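## Task

Take the culture plate labelled W09 out of the incubator and set it in out-nest O1, lying flat between the nest's locators, oriented so its well A1 is at the nest corner marked A1, with its lid seated fully on it. All other plates and lids must be left as they were, and the incubator door must finish closed and latched by its catch. Nothing may rely on the robot to stay in place at the end; release the plate and move the gripper away when finished.

## Robot and tools

ROBOT. A single four-axis SCARA-style plate mover whose gripper always stays level: it can translate in x, y, z and turn about its vertical axis, but never tilt. Joints from base outward: lift (0.000 to 0.550 m), shoulder (-2.000 to 2.000 rad), elbow (-2.800 to 2.800 rad), wrist yaw (-12.566 to 12.566 rad). Keep the elbow at least 0.4 rad away from 0, or the arm may fold and fault. Load limits: lift 52.2 N, shoulder 7.83 N m, elbow 3.91 N m, wrist yaw 1.3 N m; a carried object's weight adds to these. Hitting a limit through contact halts the arm for 10 s and drops the rest of that call.

FRAMES. The scene frame has its origin on the table surface under the arm base, +z upward, and +y to the left when facing along +x. The controlled point, end_effector_position, lies midway between the two rubber pads, roughly 2 to 3 cm short of the fingertips. In the gripper's own frame the fingers extend along +x and close along y. Reported positions may be slightly wrong, more so when the arm is stretched out.

execute_actions(actions). actions is a list of actions run in sequence; an empty list only fetches state and images. Each action is a table of at most 15 rows, one row per 1/30 s control step; if fewer rows are given, the final row repeats to fill 15 steps. A row is 5 numbers, each in [-1, 1]: dx, dy, dz, rz, opening. The first four are an offset, in the gripper's own axes, from the gripper pose measured when that action began (for a call's first action, the pose in the latest result). Every row in an action refers to that same starting pose, not to the row before. Scale: 1.0 equals 0.6 m for dx, dy, dz and 180 degrees for rz; positive rz turns from +x toward +y. opening is absolute, not an offset: +1 is fully open (0.140 m), -1 is closed (pads still 0.066 m apart). Full open to closed needs at least about 0.6 s. Each step, the command is clipped to within 70 mm and 16 degrees of the measured pose, so large offsets take several actions; after an action the arm travels no further than the last clipped pose. Because offsets start from the measured pose, repeating a small offset into something rigid does not push harder, but into something that yields it does.

move(target, speed, blocking). target is a single 5-number row in the same layout and scale, an offset from the pose shown in the latest result that has one; its opening is sent at the start. The gripper follows a straight path toward it, turning the short way. speed is the top path speed in m/s, 0.002 to 0.5 (default 0.25); turn rate is capped at twice that in rad/s. Path duration is 0.5 to 10 s; longer paths stop early. There is no obstacle avoidance, and the hand can lag, drift, or overshoot speed, especially near full reach. Faster motion and targets set deeper past a contact mean harder impacts. The result adds a move: line giving the outcome (done, off_target, moving, held, fault), the limits that acted (paced = command clipped; held = a check blocked some steps, after which motion may jump faster), and distance to target. blocking=false returns after 0.5 s while motion continues; until a result shows it ended, other moves and execute_actions are rejected, so use wait or stop.

wait(seconds): 0 to 10; runs the scene holding the last command, returning early if a move finishes. stop(): brakes a running move; it needs stopping distance, and the fingers keep moving. zoom_image(camera, region): camera is one of cam_head_left, cam_head_right, cam_high, cam_low, cam_wrist (all 504x504); region is [x0, y0, x1, y1] pixels from the top-left, no larger than 504 by 504. finished_scene(scene): pass the current scene number; irreversible; reports success and gives the next task.

RESULTS. The state line shows end_effector_position (m) and end_effector_quat_wxyz. Joint positions lists lift, shoulder, elbow, wrist yaw, then pad gap in m. grip_measured is the finger opening on the command scale; readings may carry a fixed error of up to about 1 mm. Hand target is where the controller is currently steering. A pose unreachable line means the clearance check altered or blocked the command. MOTOR HOT appears from 85 °C; at 100 °C an OVER-TEMPERATURE FAULT brakes the arm until it cools. Holding loads heats motors.

GRIPPING. To hold something, command an opening below grip_measured: about 0.04 below for a firm grip, less for a lighter one. Pad force tops out near 18 N; a quick close can squeeze harder and may spring open. Held parts can occasionally be jerked briefly.

TASK NOTES. Plates in the incubator show their ID on the front face. On any labelled item, well A1 is at the labelled short end, in the corner opposite the labelled long side. A pushed incubator door keeps swinging; if it goes well beyond 90 degrees its outer face is out of reach for closing. Avoid drops, slams, strong presses and anything leaving the table, which ends the scene.

Each tool is called by a JSON object that holds its "fn" and its "kwargs", one argument or row to a line.

## Session

{"fn": "execute_actions", "kwargs": {
  "actions": []
}}

Scene clock: 0.00 s.
end_effector_position=(+0.5198, -0.1205, +0.2563) grip_measured=+1.00 end_effector_quat_wxyz=(+0.772, +0.000, +0.000, -0.636)
Joint positions: [ 0.251 -0.763 -1.311  0.695  0.14 ]
Motor temperatures (°C, as the motors report them): [29 21 22 23]
Hand target: +0.520, -0.121, +0.256; +0.772, +0.000, +0.000, -0.636

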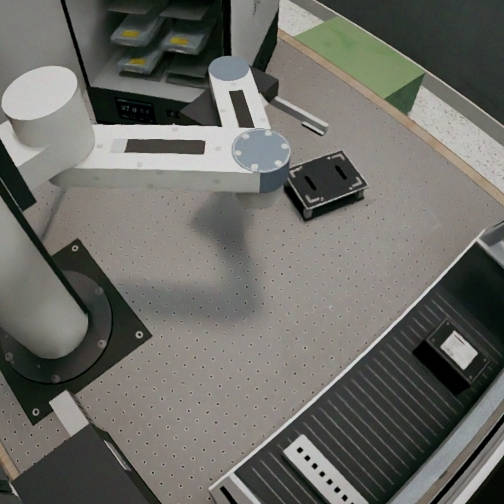

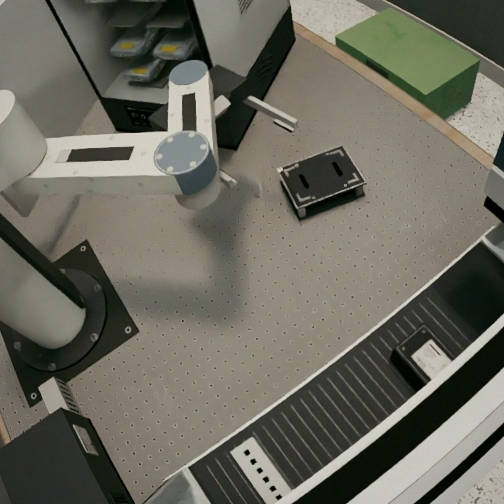

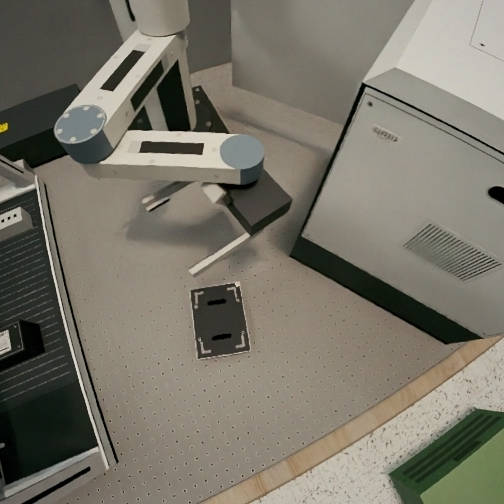

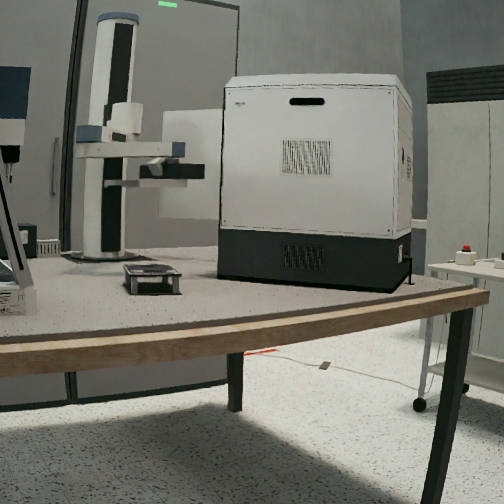

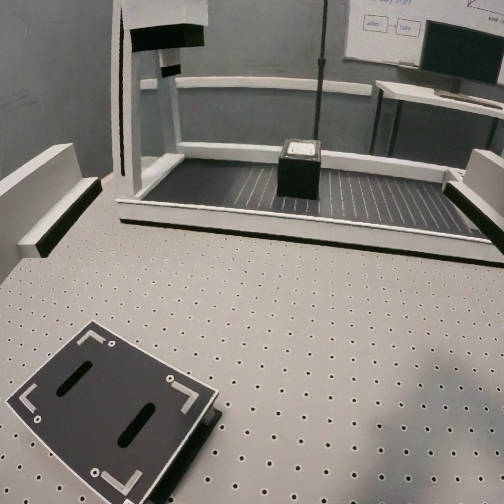

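{"fn": "zoom_image", "kwargs": {
  "camera": "cam_head_left",
  "region": [40, 0, 300, 140]
}}

{"fn": "zoom_image", "kwargs": {
  "camera": "cam_head_right",
  "region": [260, 130, 380, 230]
}}

{"fn": "zoom_image", "kwargs": {
  "camera": "cam_wrist",
  "region": [0, 300, 250, 504]
}}

Region (40, 0, 300, 140) of cam_head_left's 504x504 image, scaled by 1.938, with more detail than that image has; it fills the top 271 rows of this view, and the rest is white.

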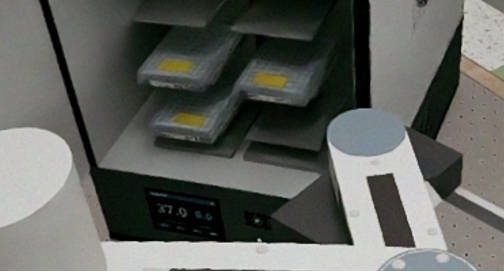

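Region (260, 130, 380, 230) of cam_head_right's 504x504 image, scaled by 4.200, with more detail than that image has.

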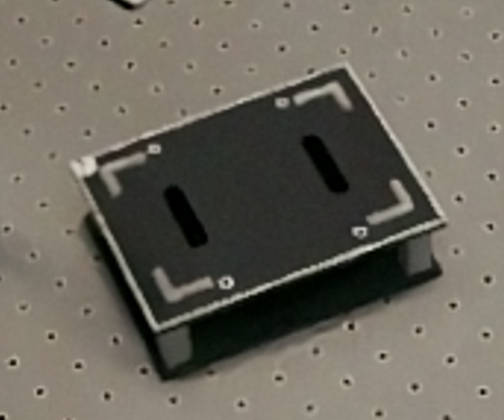

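Region (0, 300, 250, 504) of cam_wrist's 504x504 image, scaled by 2.016, with more detail than that image has; it fills the top 411 rows of this view, and the rest is white.

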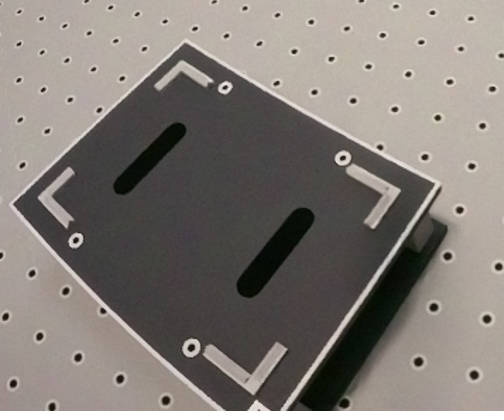

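{"fn": "move", "kwargs": {
  "target": [0,0,0,0.85,1],
  "speed": 0.5
}}

Scene clock: 9.53 s.
end_effector_position=(+0.5198, -0.1205, +0.2563) grip_measured=+1.00 end_effector_quat_wxyz=(+0.799, +0.000, +0.000, +0.602)
Joint positions: [ 0.251 -1.33  -1.742  4.363  0.14 ]
Motor temperatures (°C, as the motors report them): [29 21 22 23]
Hand target: +0.520, -0.121, +0.256; +0.799, +0.000, +0.000, +0.602
Off the commanded pose: 0.000 m, 0 deg.
move: done

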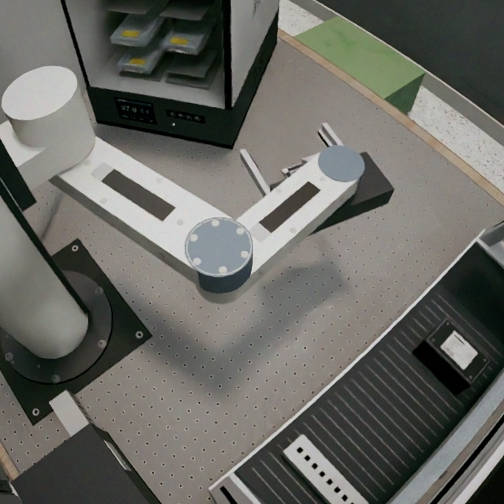

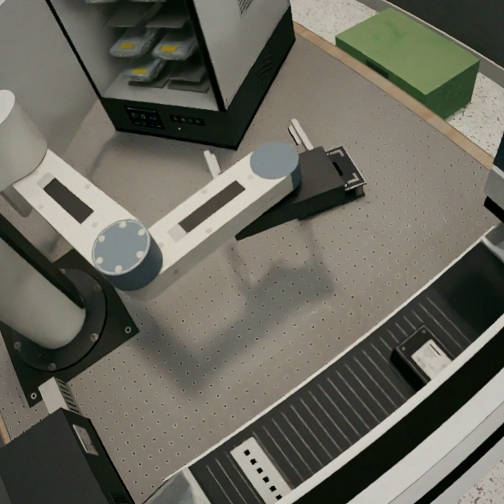

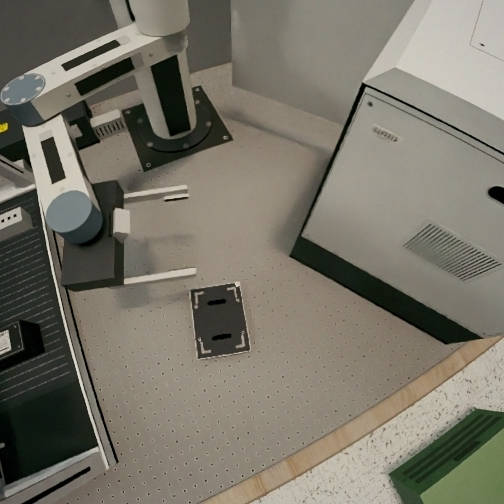

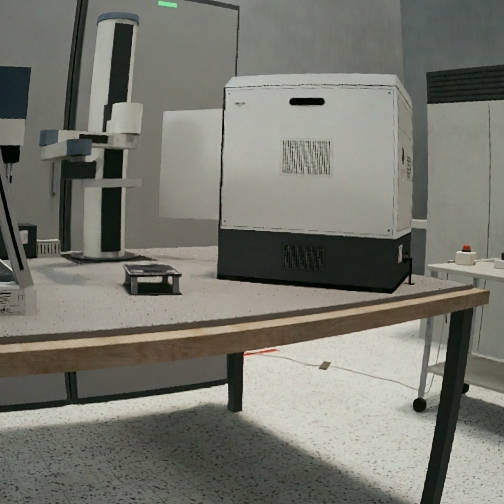

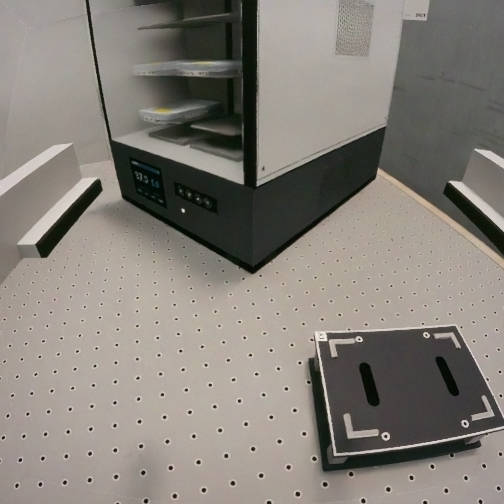

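{"fn": "move", "kwargs": {
  "target": [0.44,0.34,0.05,-0.22,1],
  "speed": 0.4
}}

Scene clock: 17.20 s.
end_effector_position=(+0.3963, +0.1898, +0.2862) grip_measured=+1.00 end_effector_quat_wxyz=(+0.955, +0.000, +0.000, +0.296)
Joint positions: [ 0.281 -0.221 -0.578  1.401  0.14 ]
Motor temperatures (°C, as the motors report them): [29 21 22 23]
Hand target: +0.396, +0.190, +0.286; +0.955, +0.000, +0.000, +0.296
Off the commanded pose: 0.000 m, 0 deg.
move: done; limits=paced

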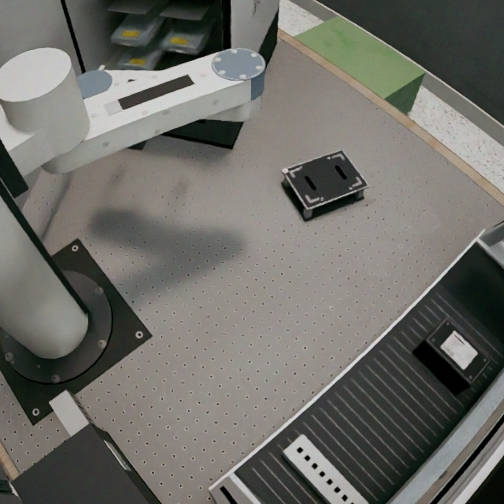

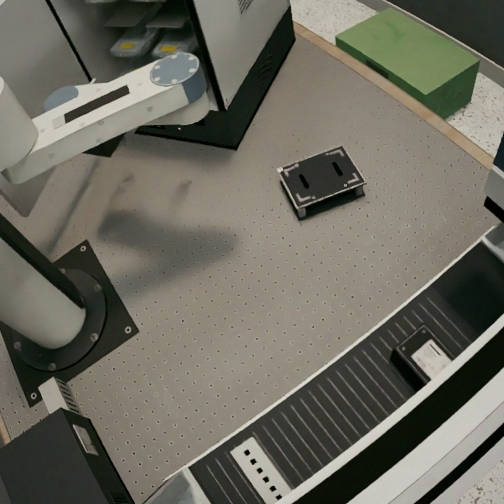

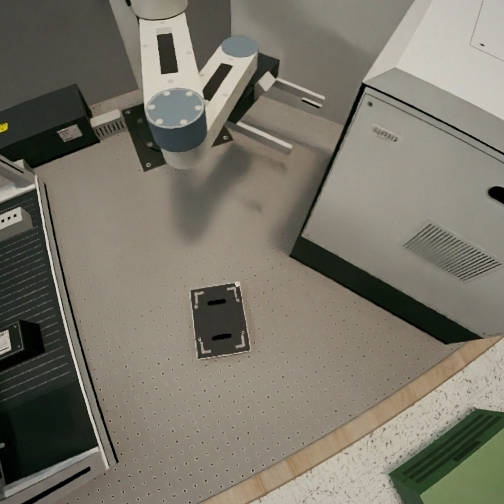

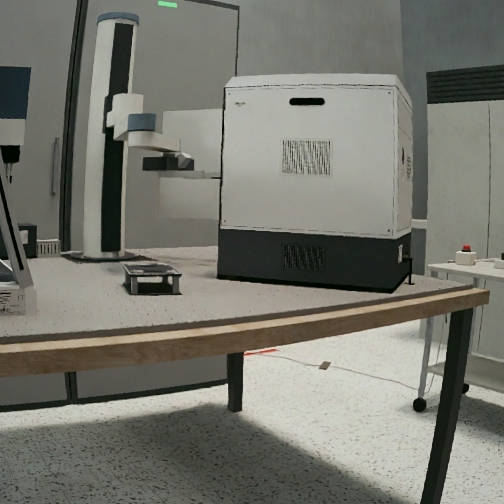

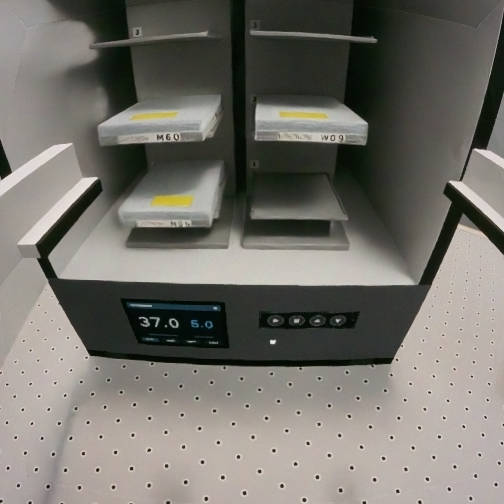

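{"fn": "move", "kwargs": {
  "target": [0.13,-0.064,0,0,-0.16]
}}

{"fn": "zoom_image", "kwargs": {
  "camera": "cam_wrist",
  "region": [100, 60, 440, 260]
}}

Scene clock: 22.43 s.
end_effector_position=(+0.4826, +0.2021, +0.2862) grip_measured=-0.16 end_effector_quat_wxyz=(+0.955, +0.000, +0.000, +0.296)
Joint positions: [ 0.281 -0.395 -0.896  1.891  0.097]
Motor temperatures (°C, as the motors report them): [29 21 22 23]
Hand target: +0.482, +0.202, +0.286; +0.955, +0.000, +0.000, +0.296
Off the commanded pose: 0.000 m, 0 deg.
move: done

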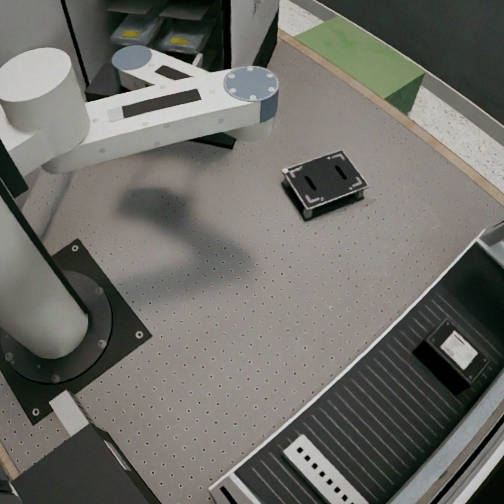

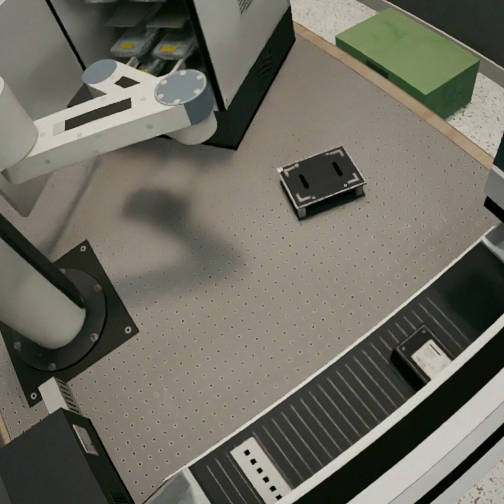

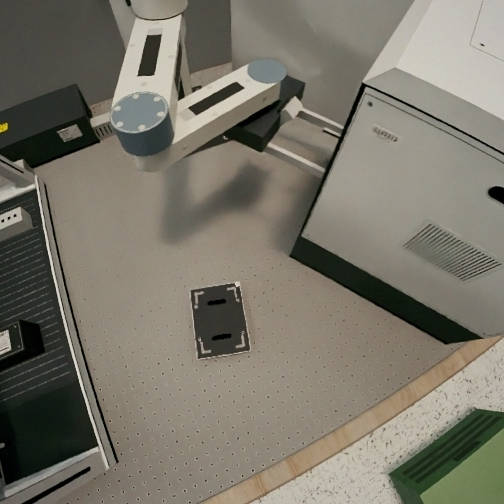

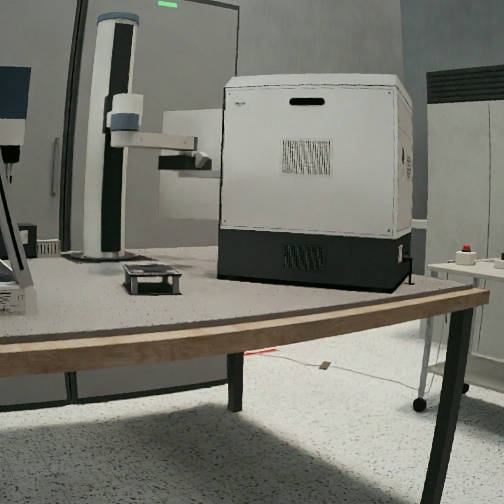

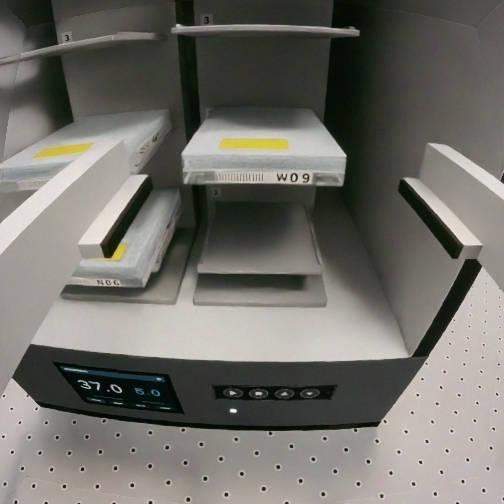

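Region (100, 60, 440, 260) of cam_wrist's 504x504 image, scaled by 1.482, with more detail than that image has; it fills the top 296 rows of this view, and the rest is white.

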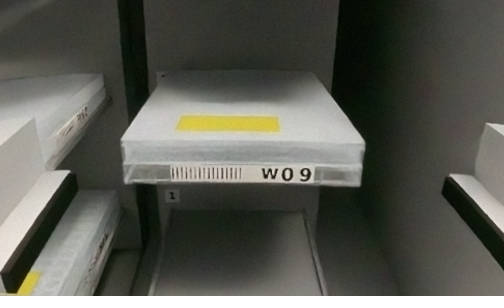

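{"fn": "move", "kwargs": {
  "target": [0.06,0.005,-0.027,0,-0.16]
}}

{"fn": "zoom_image", "kwargs": {
  "camera": "cam_wrist",
  "region": [80, 60, 480, 280]
}}

Scene clock: 27.23 s.
end_effector_position=(+0.5107, +0.2248, +0.2700) grip_measured=-0.16 end_effector_quat_wxyz=(+0.955, +0.000, +0.000, +0.295)
Joint positions: [ 0.265 -0.327 -1.055  1.982  0.097]
Motor temperatures (°C, as the motors report them): [29 21 22 23]
Hand target: +0.511, +0.225, +0.270; +0.955, +0.000, +0.000, +0.296
Off the commanded pose: 0.000 m, 0 deg.
move: done

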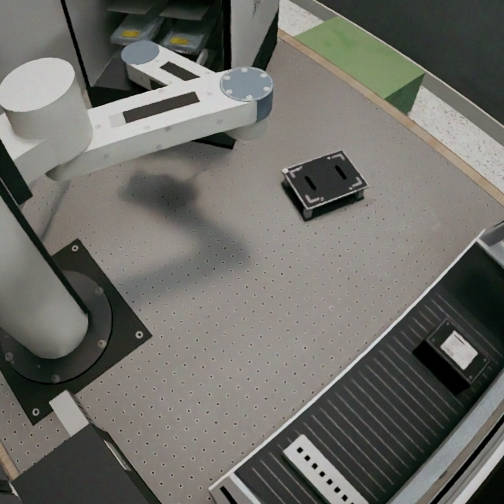

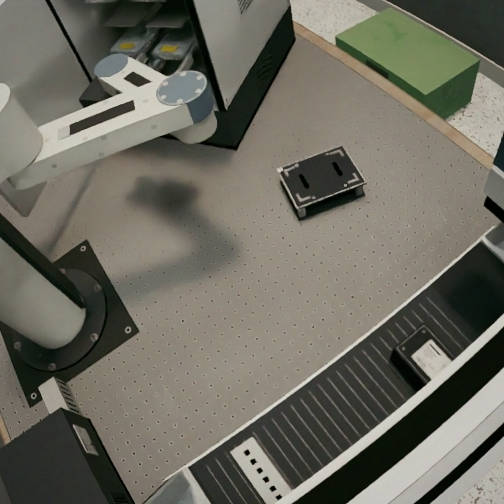

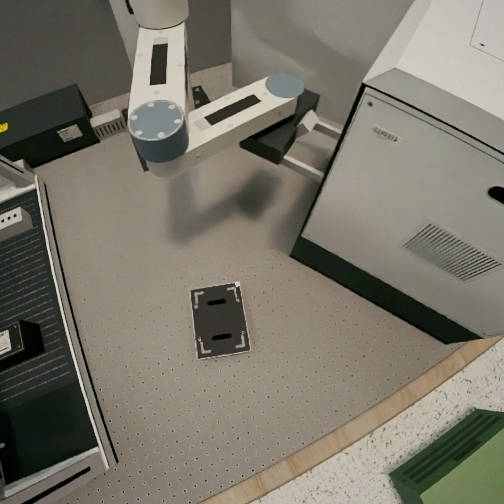

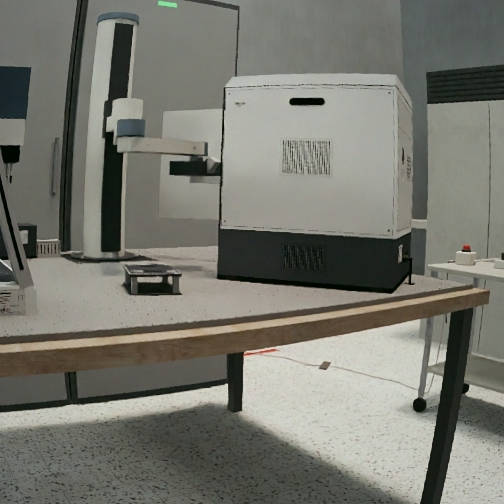

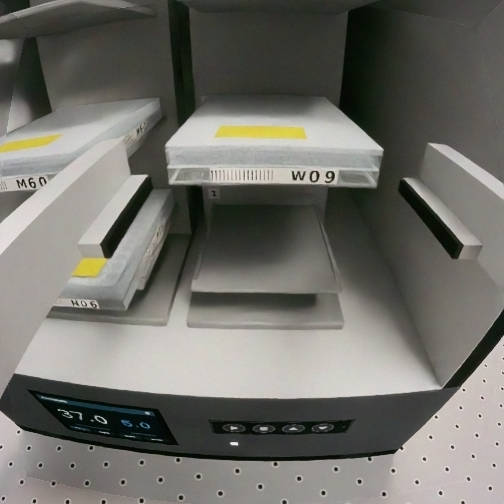

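Region (80, 60, 480, 280) of cam_wrist's 504x504 image, scaled by 1.260, with more detail than that image has; it fills the top 277 rows of this view, and the rest is white.

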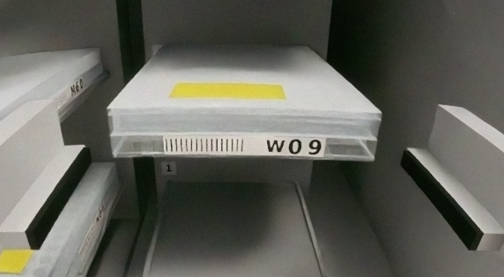

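{"fn": "move", "kwargs": {
  "target": [0.085,0,0,0,-0.16],
  "speed": 0.08
}}

{"fn": "zoom_image", "kwargs": {
  "camera": "cam_wrist",
  "region": [60, 140, 504, 300]
}}

Scene clock: 30.50 s.
end_effector_position=(+0.5529, +0.2535, +0.2700) grip_measured=-0.16 end_effector_quat_wxyz=(+0.955, +0.000, +0.000, +0.295)
Joint positions: [ 0.265 -0.235 -1.294  2.128  0.097]
Motor temperatures (°C, as the motors report them): [29 21 22 23]
Hand target: +0.553, +0.254, +0.270; +0.955, +0.000, +0.000, +0.295
Off the commanded pose: 0.000 m, 0 deg.
move: done

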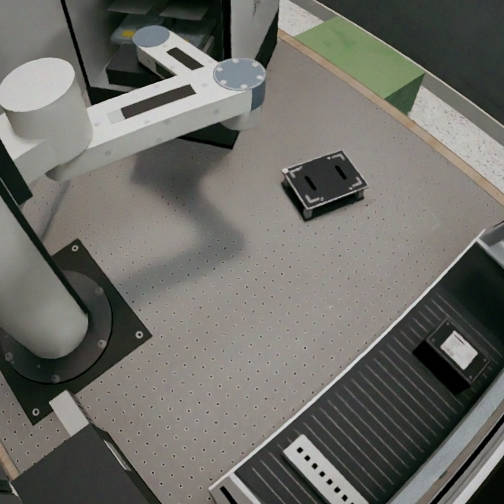

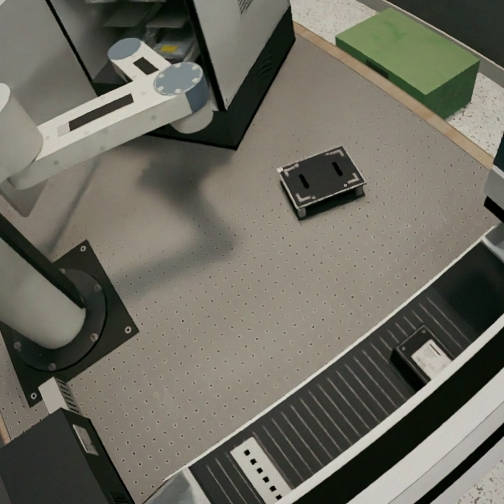

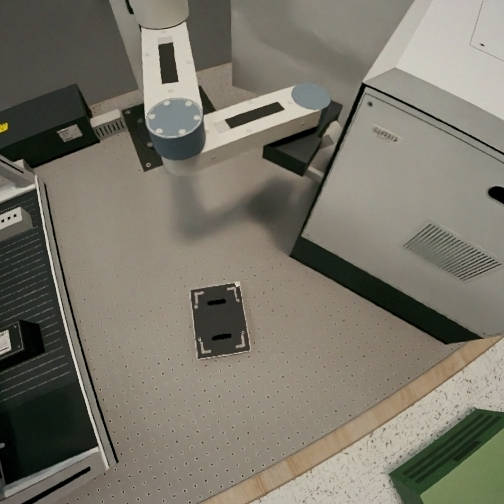

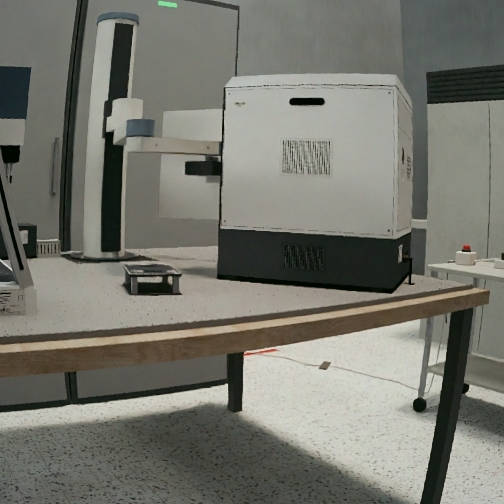

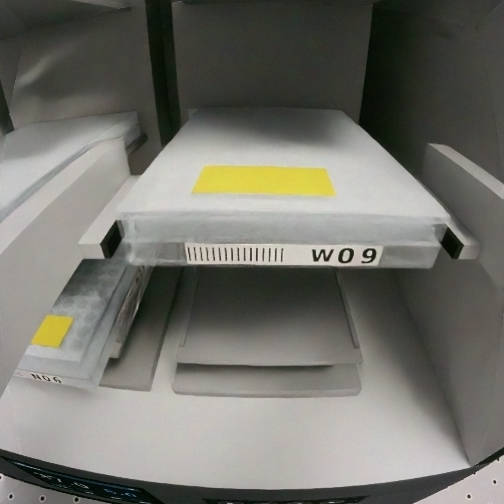

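Region (60, 140, 504, 300) of cam_wrist's 504x504 image, scaled by 1.135, with more detail than that image has; it fills the top 182 rows of this view, and the rest is white.

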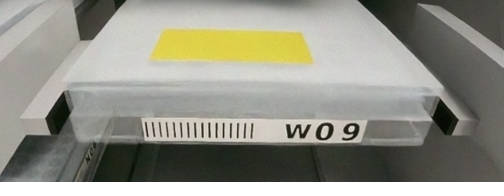

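{"fn": "move", "kwargs": {
  "target": [0.06,0,-0.001,0,-0.16],
  "speed": 0.08
}}

{"fn": "execute_actions", "kwargs": {
  "actions": [
    [[0,0,0,0,-0.3],[0,0,0,0,-0.35],[0,0,0,0,-0.4],[0,0,0,0,-0.42],[0,0,0,0,-0.44],[0,0,0,0,-0.45],[0,0,0,0,-0.46],[0,0,0,0,-0.47],[0,0,0,0,-0.48],[0,0,0,0,-0.49],[0,0,0,0,-0.5],[0,0,0,0,-0.51],[0,0,0,0,-0.52]],
    [[0,0,0,0,-0.52]]
  ]
}}

Scene clock: 35.10 s.
end_effector_position=(+0.5827, +0.2737, +0.2694) grip_measured=-0.16 end_effector_quat_wxyz=(+0.956, +0.000, +0.000, +0.295)
Joint positions: [ 0.264 -0.16  -1.476  2.235  0.097]
Motor temperatures (°C, as the motors report them): [29 21 22 23]
Hand target: +0.583, +0.274, +0.269; +0.955, +0.000, +0.000, +0.295
Off the commanded pose: 0.000 m, 0 deg.
move: done

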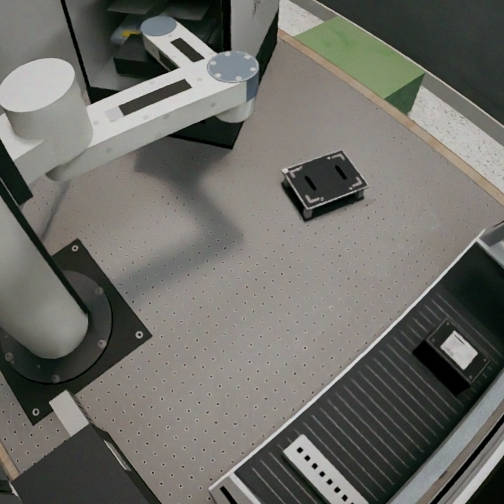

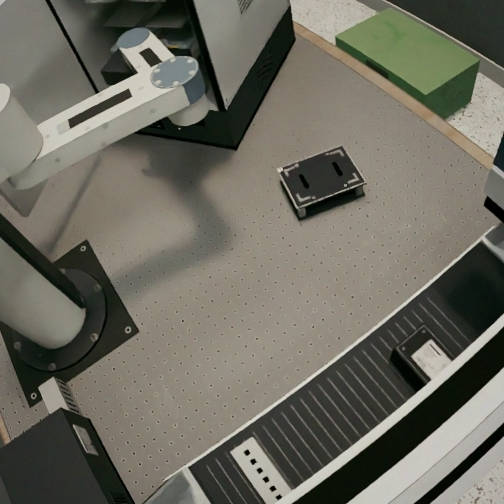

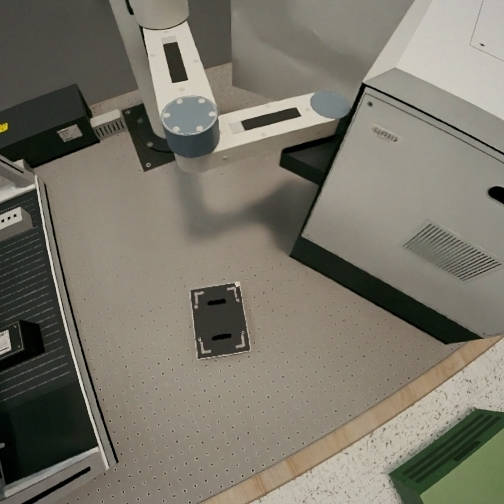

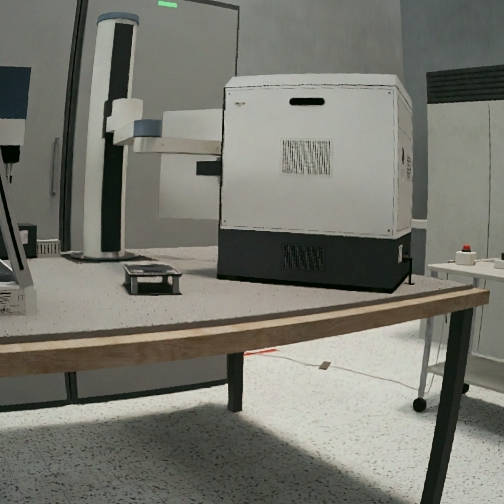

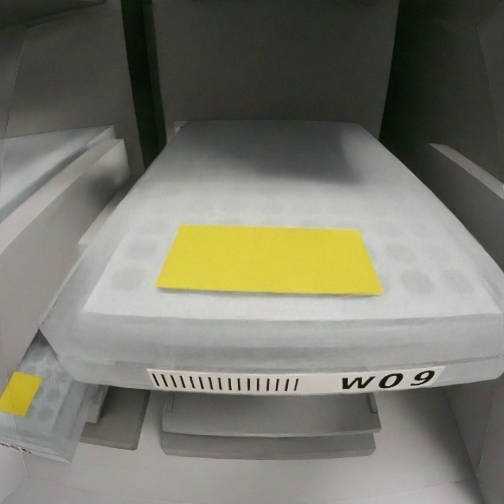

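Scene clock: 36.10 s.
end_effector_position=(+0.5825, +0.2741, +0.2694) grip_measured=-0.28 end_effector_quat_wxyz=(+0.956, +0.000, +0.000, +0.295)
Joint positions: [ 0.264 -0.159 -1.476  2.233  0.093]
Motor temperatures (°C, as the motors report them): [29 21 22 23]
Hand target: +0.582, +0.274, +0.269; +0.955, +0.000, +0.000, +0.295
Off the commanded pose: 0.000 m, 0 deg.

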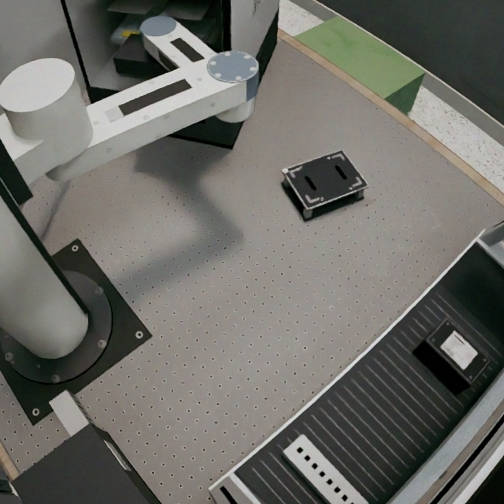

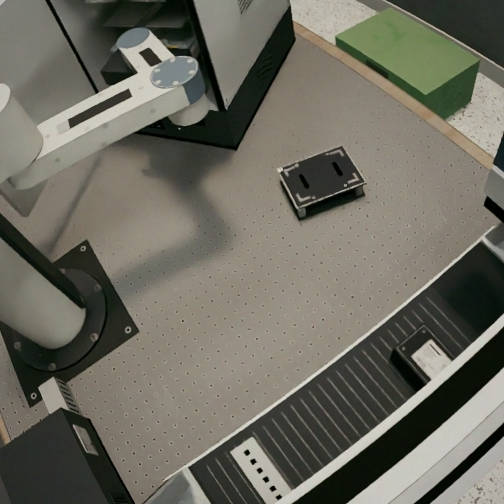

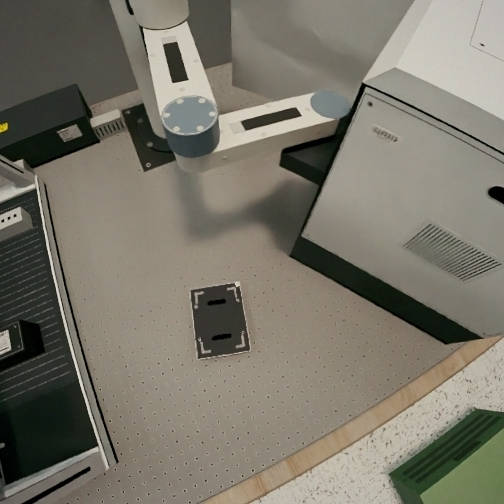

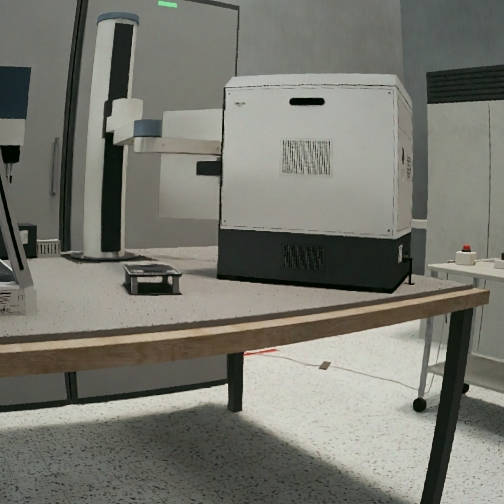

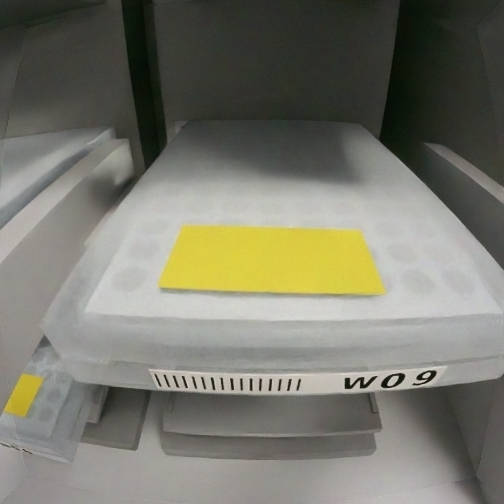

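Caught the shelf rails. Open, raise a bit.

{"fn": "execute_actions", "kwargs": {
  "actions": [
    [[0,0,0,0,-0.2],[0,0,0,0,-0.2],[0,0,0,0,-0.2],[0,0,0,0,-0.2],[0,0,0,0,-0.2],[0,0,0.0025,0,-0.2]],
    [[0,0,0,0,-0.25],[0,0,0,0,-0.28],[0,0,0,0,-0.3],[0,0,0,0,-0.33]]
  ]
}}

Scene clock: 39.53 s.
end_effector_position=(+0.5825, +0.2741, +0.2710) grip_measured=-0.33 end_effector_quat_wxyz=(+0.956, +0.000, +0.000, +0.295)
Joint positions: [ 0.266 -0.159 -1.476  2.233  0.091]
Motor temperatures (°C, as the motors report them): [29 21 22 23]
Hand target: +0.582, +0.274, +0.271; +0.956, +0.000, +0.000, +0.295
Off the commanded pose: 0.000 m, 0 deg.

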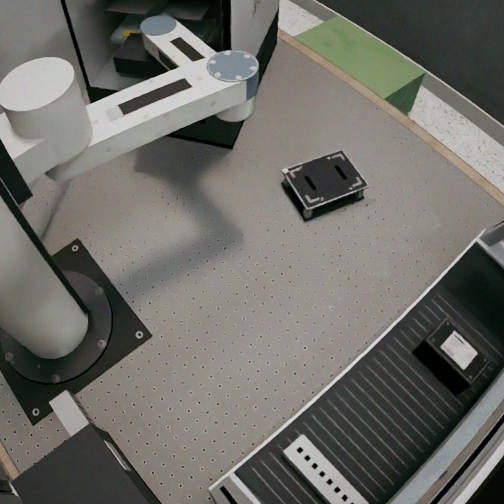

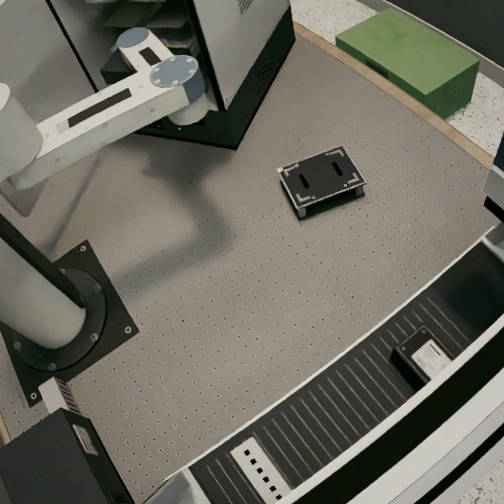

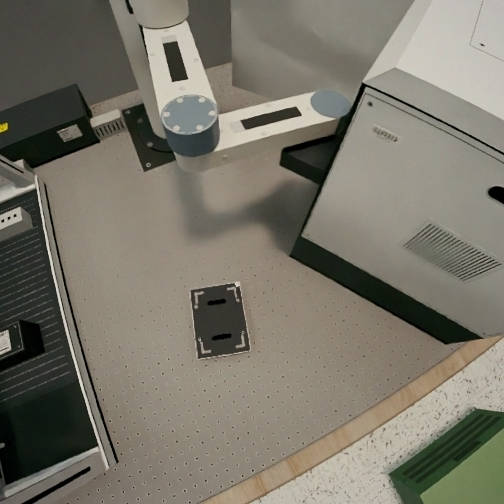

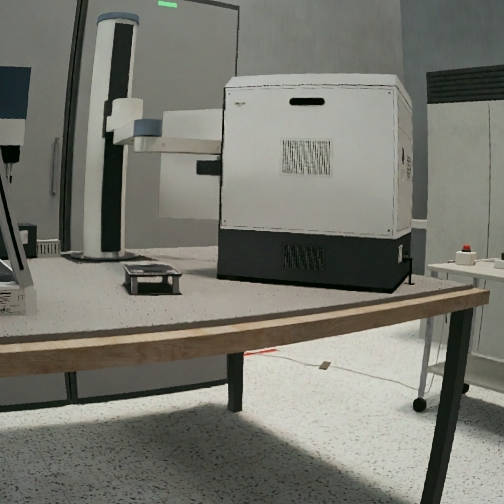

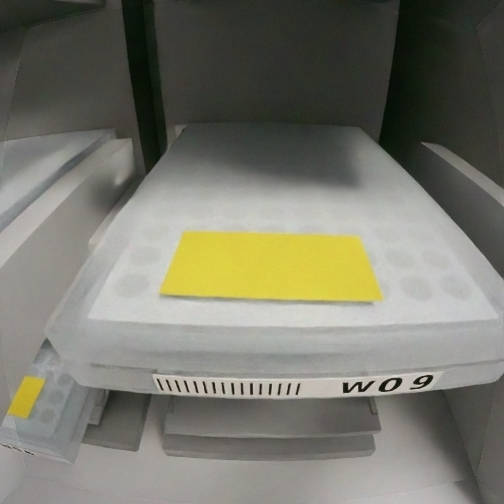

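{"fn": "execute_actions", "kwargs": {
  "actions": [
    [[0,0,0,0,-0.36],[0,0,0,0,-0.39],[0,0,0,0,-0.42],[0,0,0,0,-0.44],[0,0,0,0,-0.45],[0,0,0,0,-0.46],[0,0,0,0,-0.47],[0,0,0,0,-0.48],[0,0,0,0,-0.49],[0,0,0,0,-0.5],[0,0,0,0,-0.51],[0,0,0,0,-0.52],[0,0,0,0,-0.53]],
    [[0,0,0,0,-0.53],[0,0,0,0,-0.53],[0,0,0,0,-0.53],[0,0,0.003,0,-0.53],[0,0,0.006,0,-0.53],[0,0,0.009,0,-0.53],[0,0,0.012,0,-0.53]]
  ]
}}

Scene clock: 44.20 s.
end_effector_position=(+0.5825, +0.2741, +0.2782) grip_measured=-0.47 end_effector_quat_wxyz=(+0.956, +0.000, +0.000, +0.295)
Joint positions: [ 0.273 -0.159 -1.476  2.233  0.085]
Motor temperatures (°C, as the motors report them): [29 21 22 23]
Hand target: +0.582, +0.274, +0.278; +0.956, +0.000, +0.000, +0.295
Off the commanded pose: 0.000 m, 0 deg.

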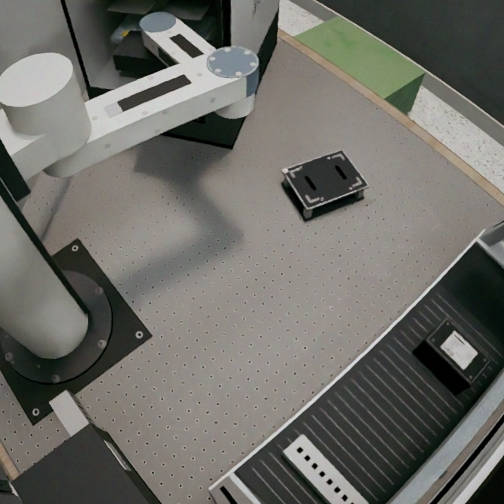

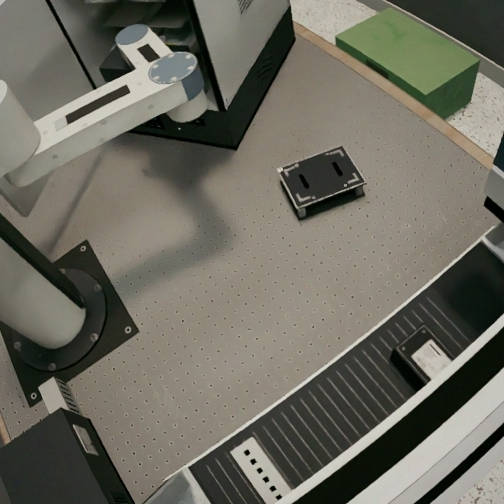

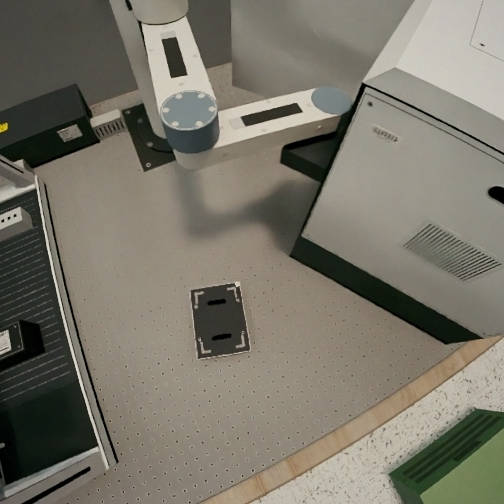

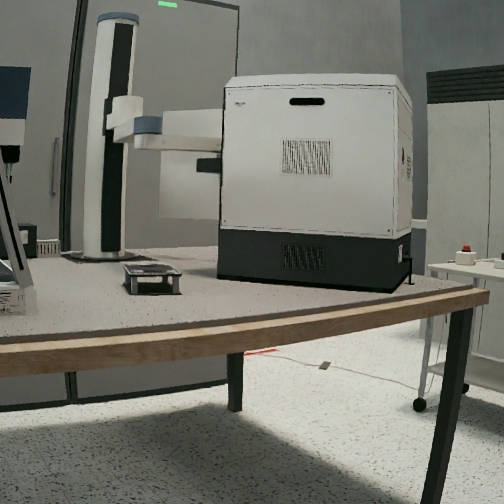

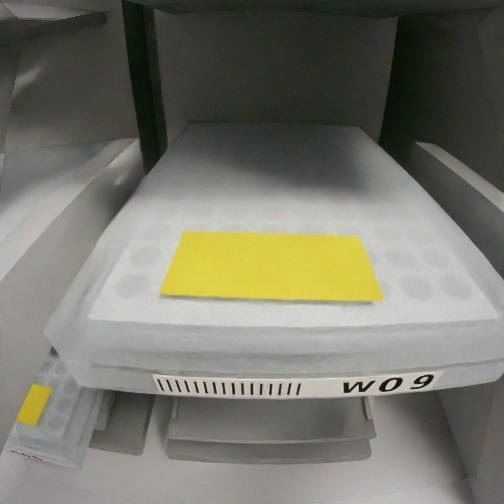

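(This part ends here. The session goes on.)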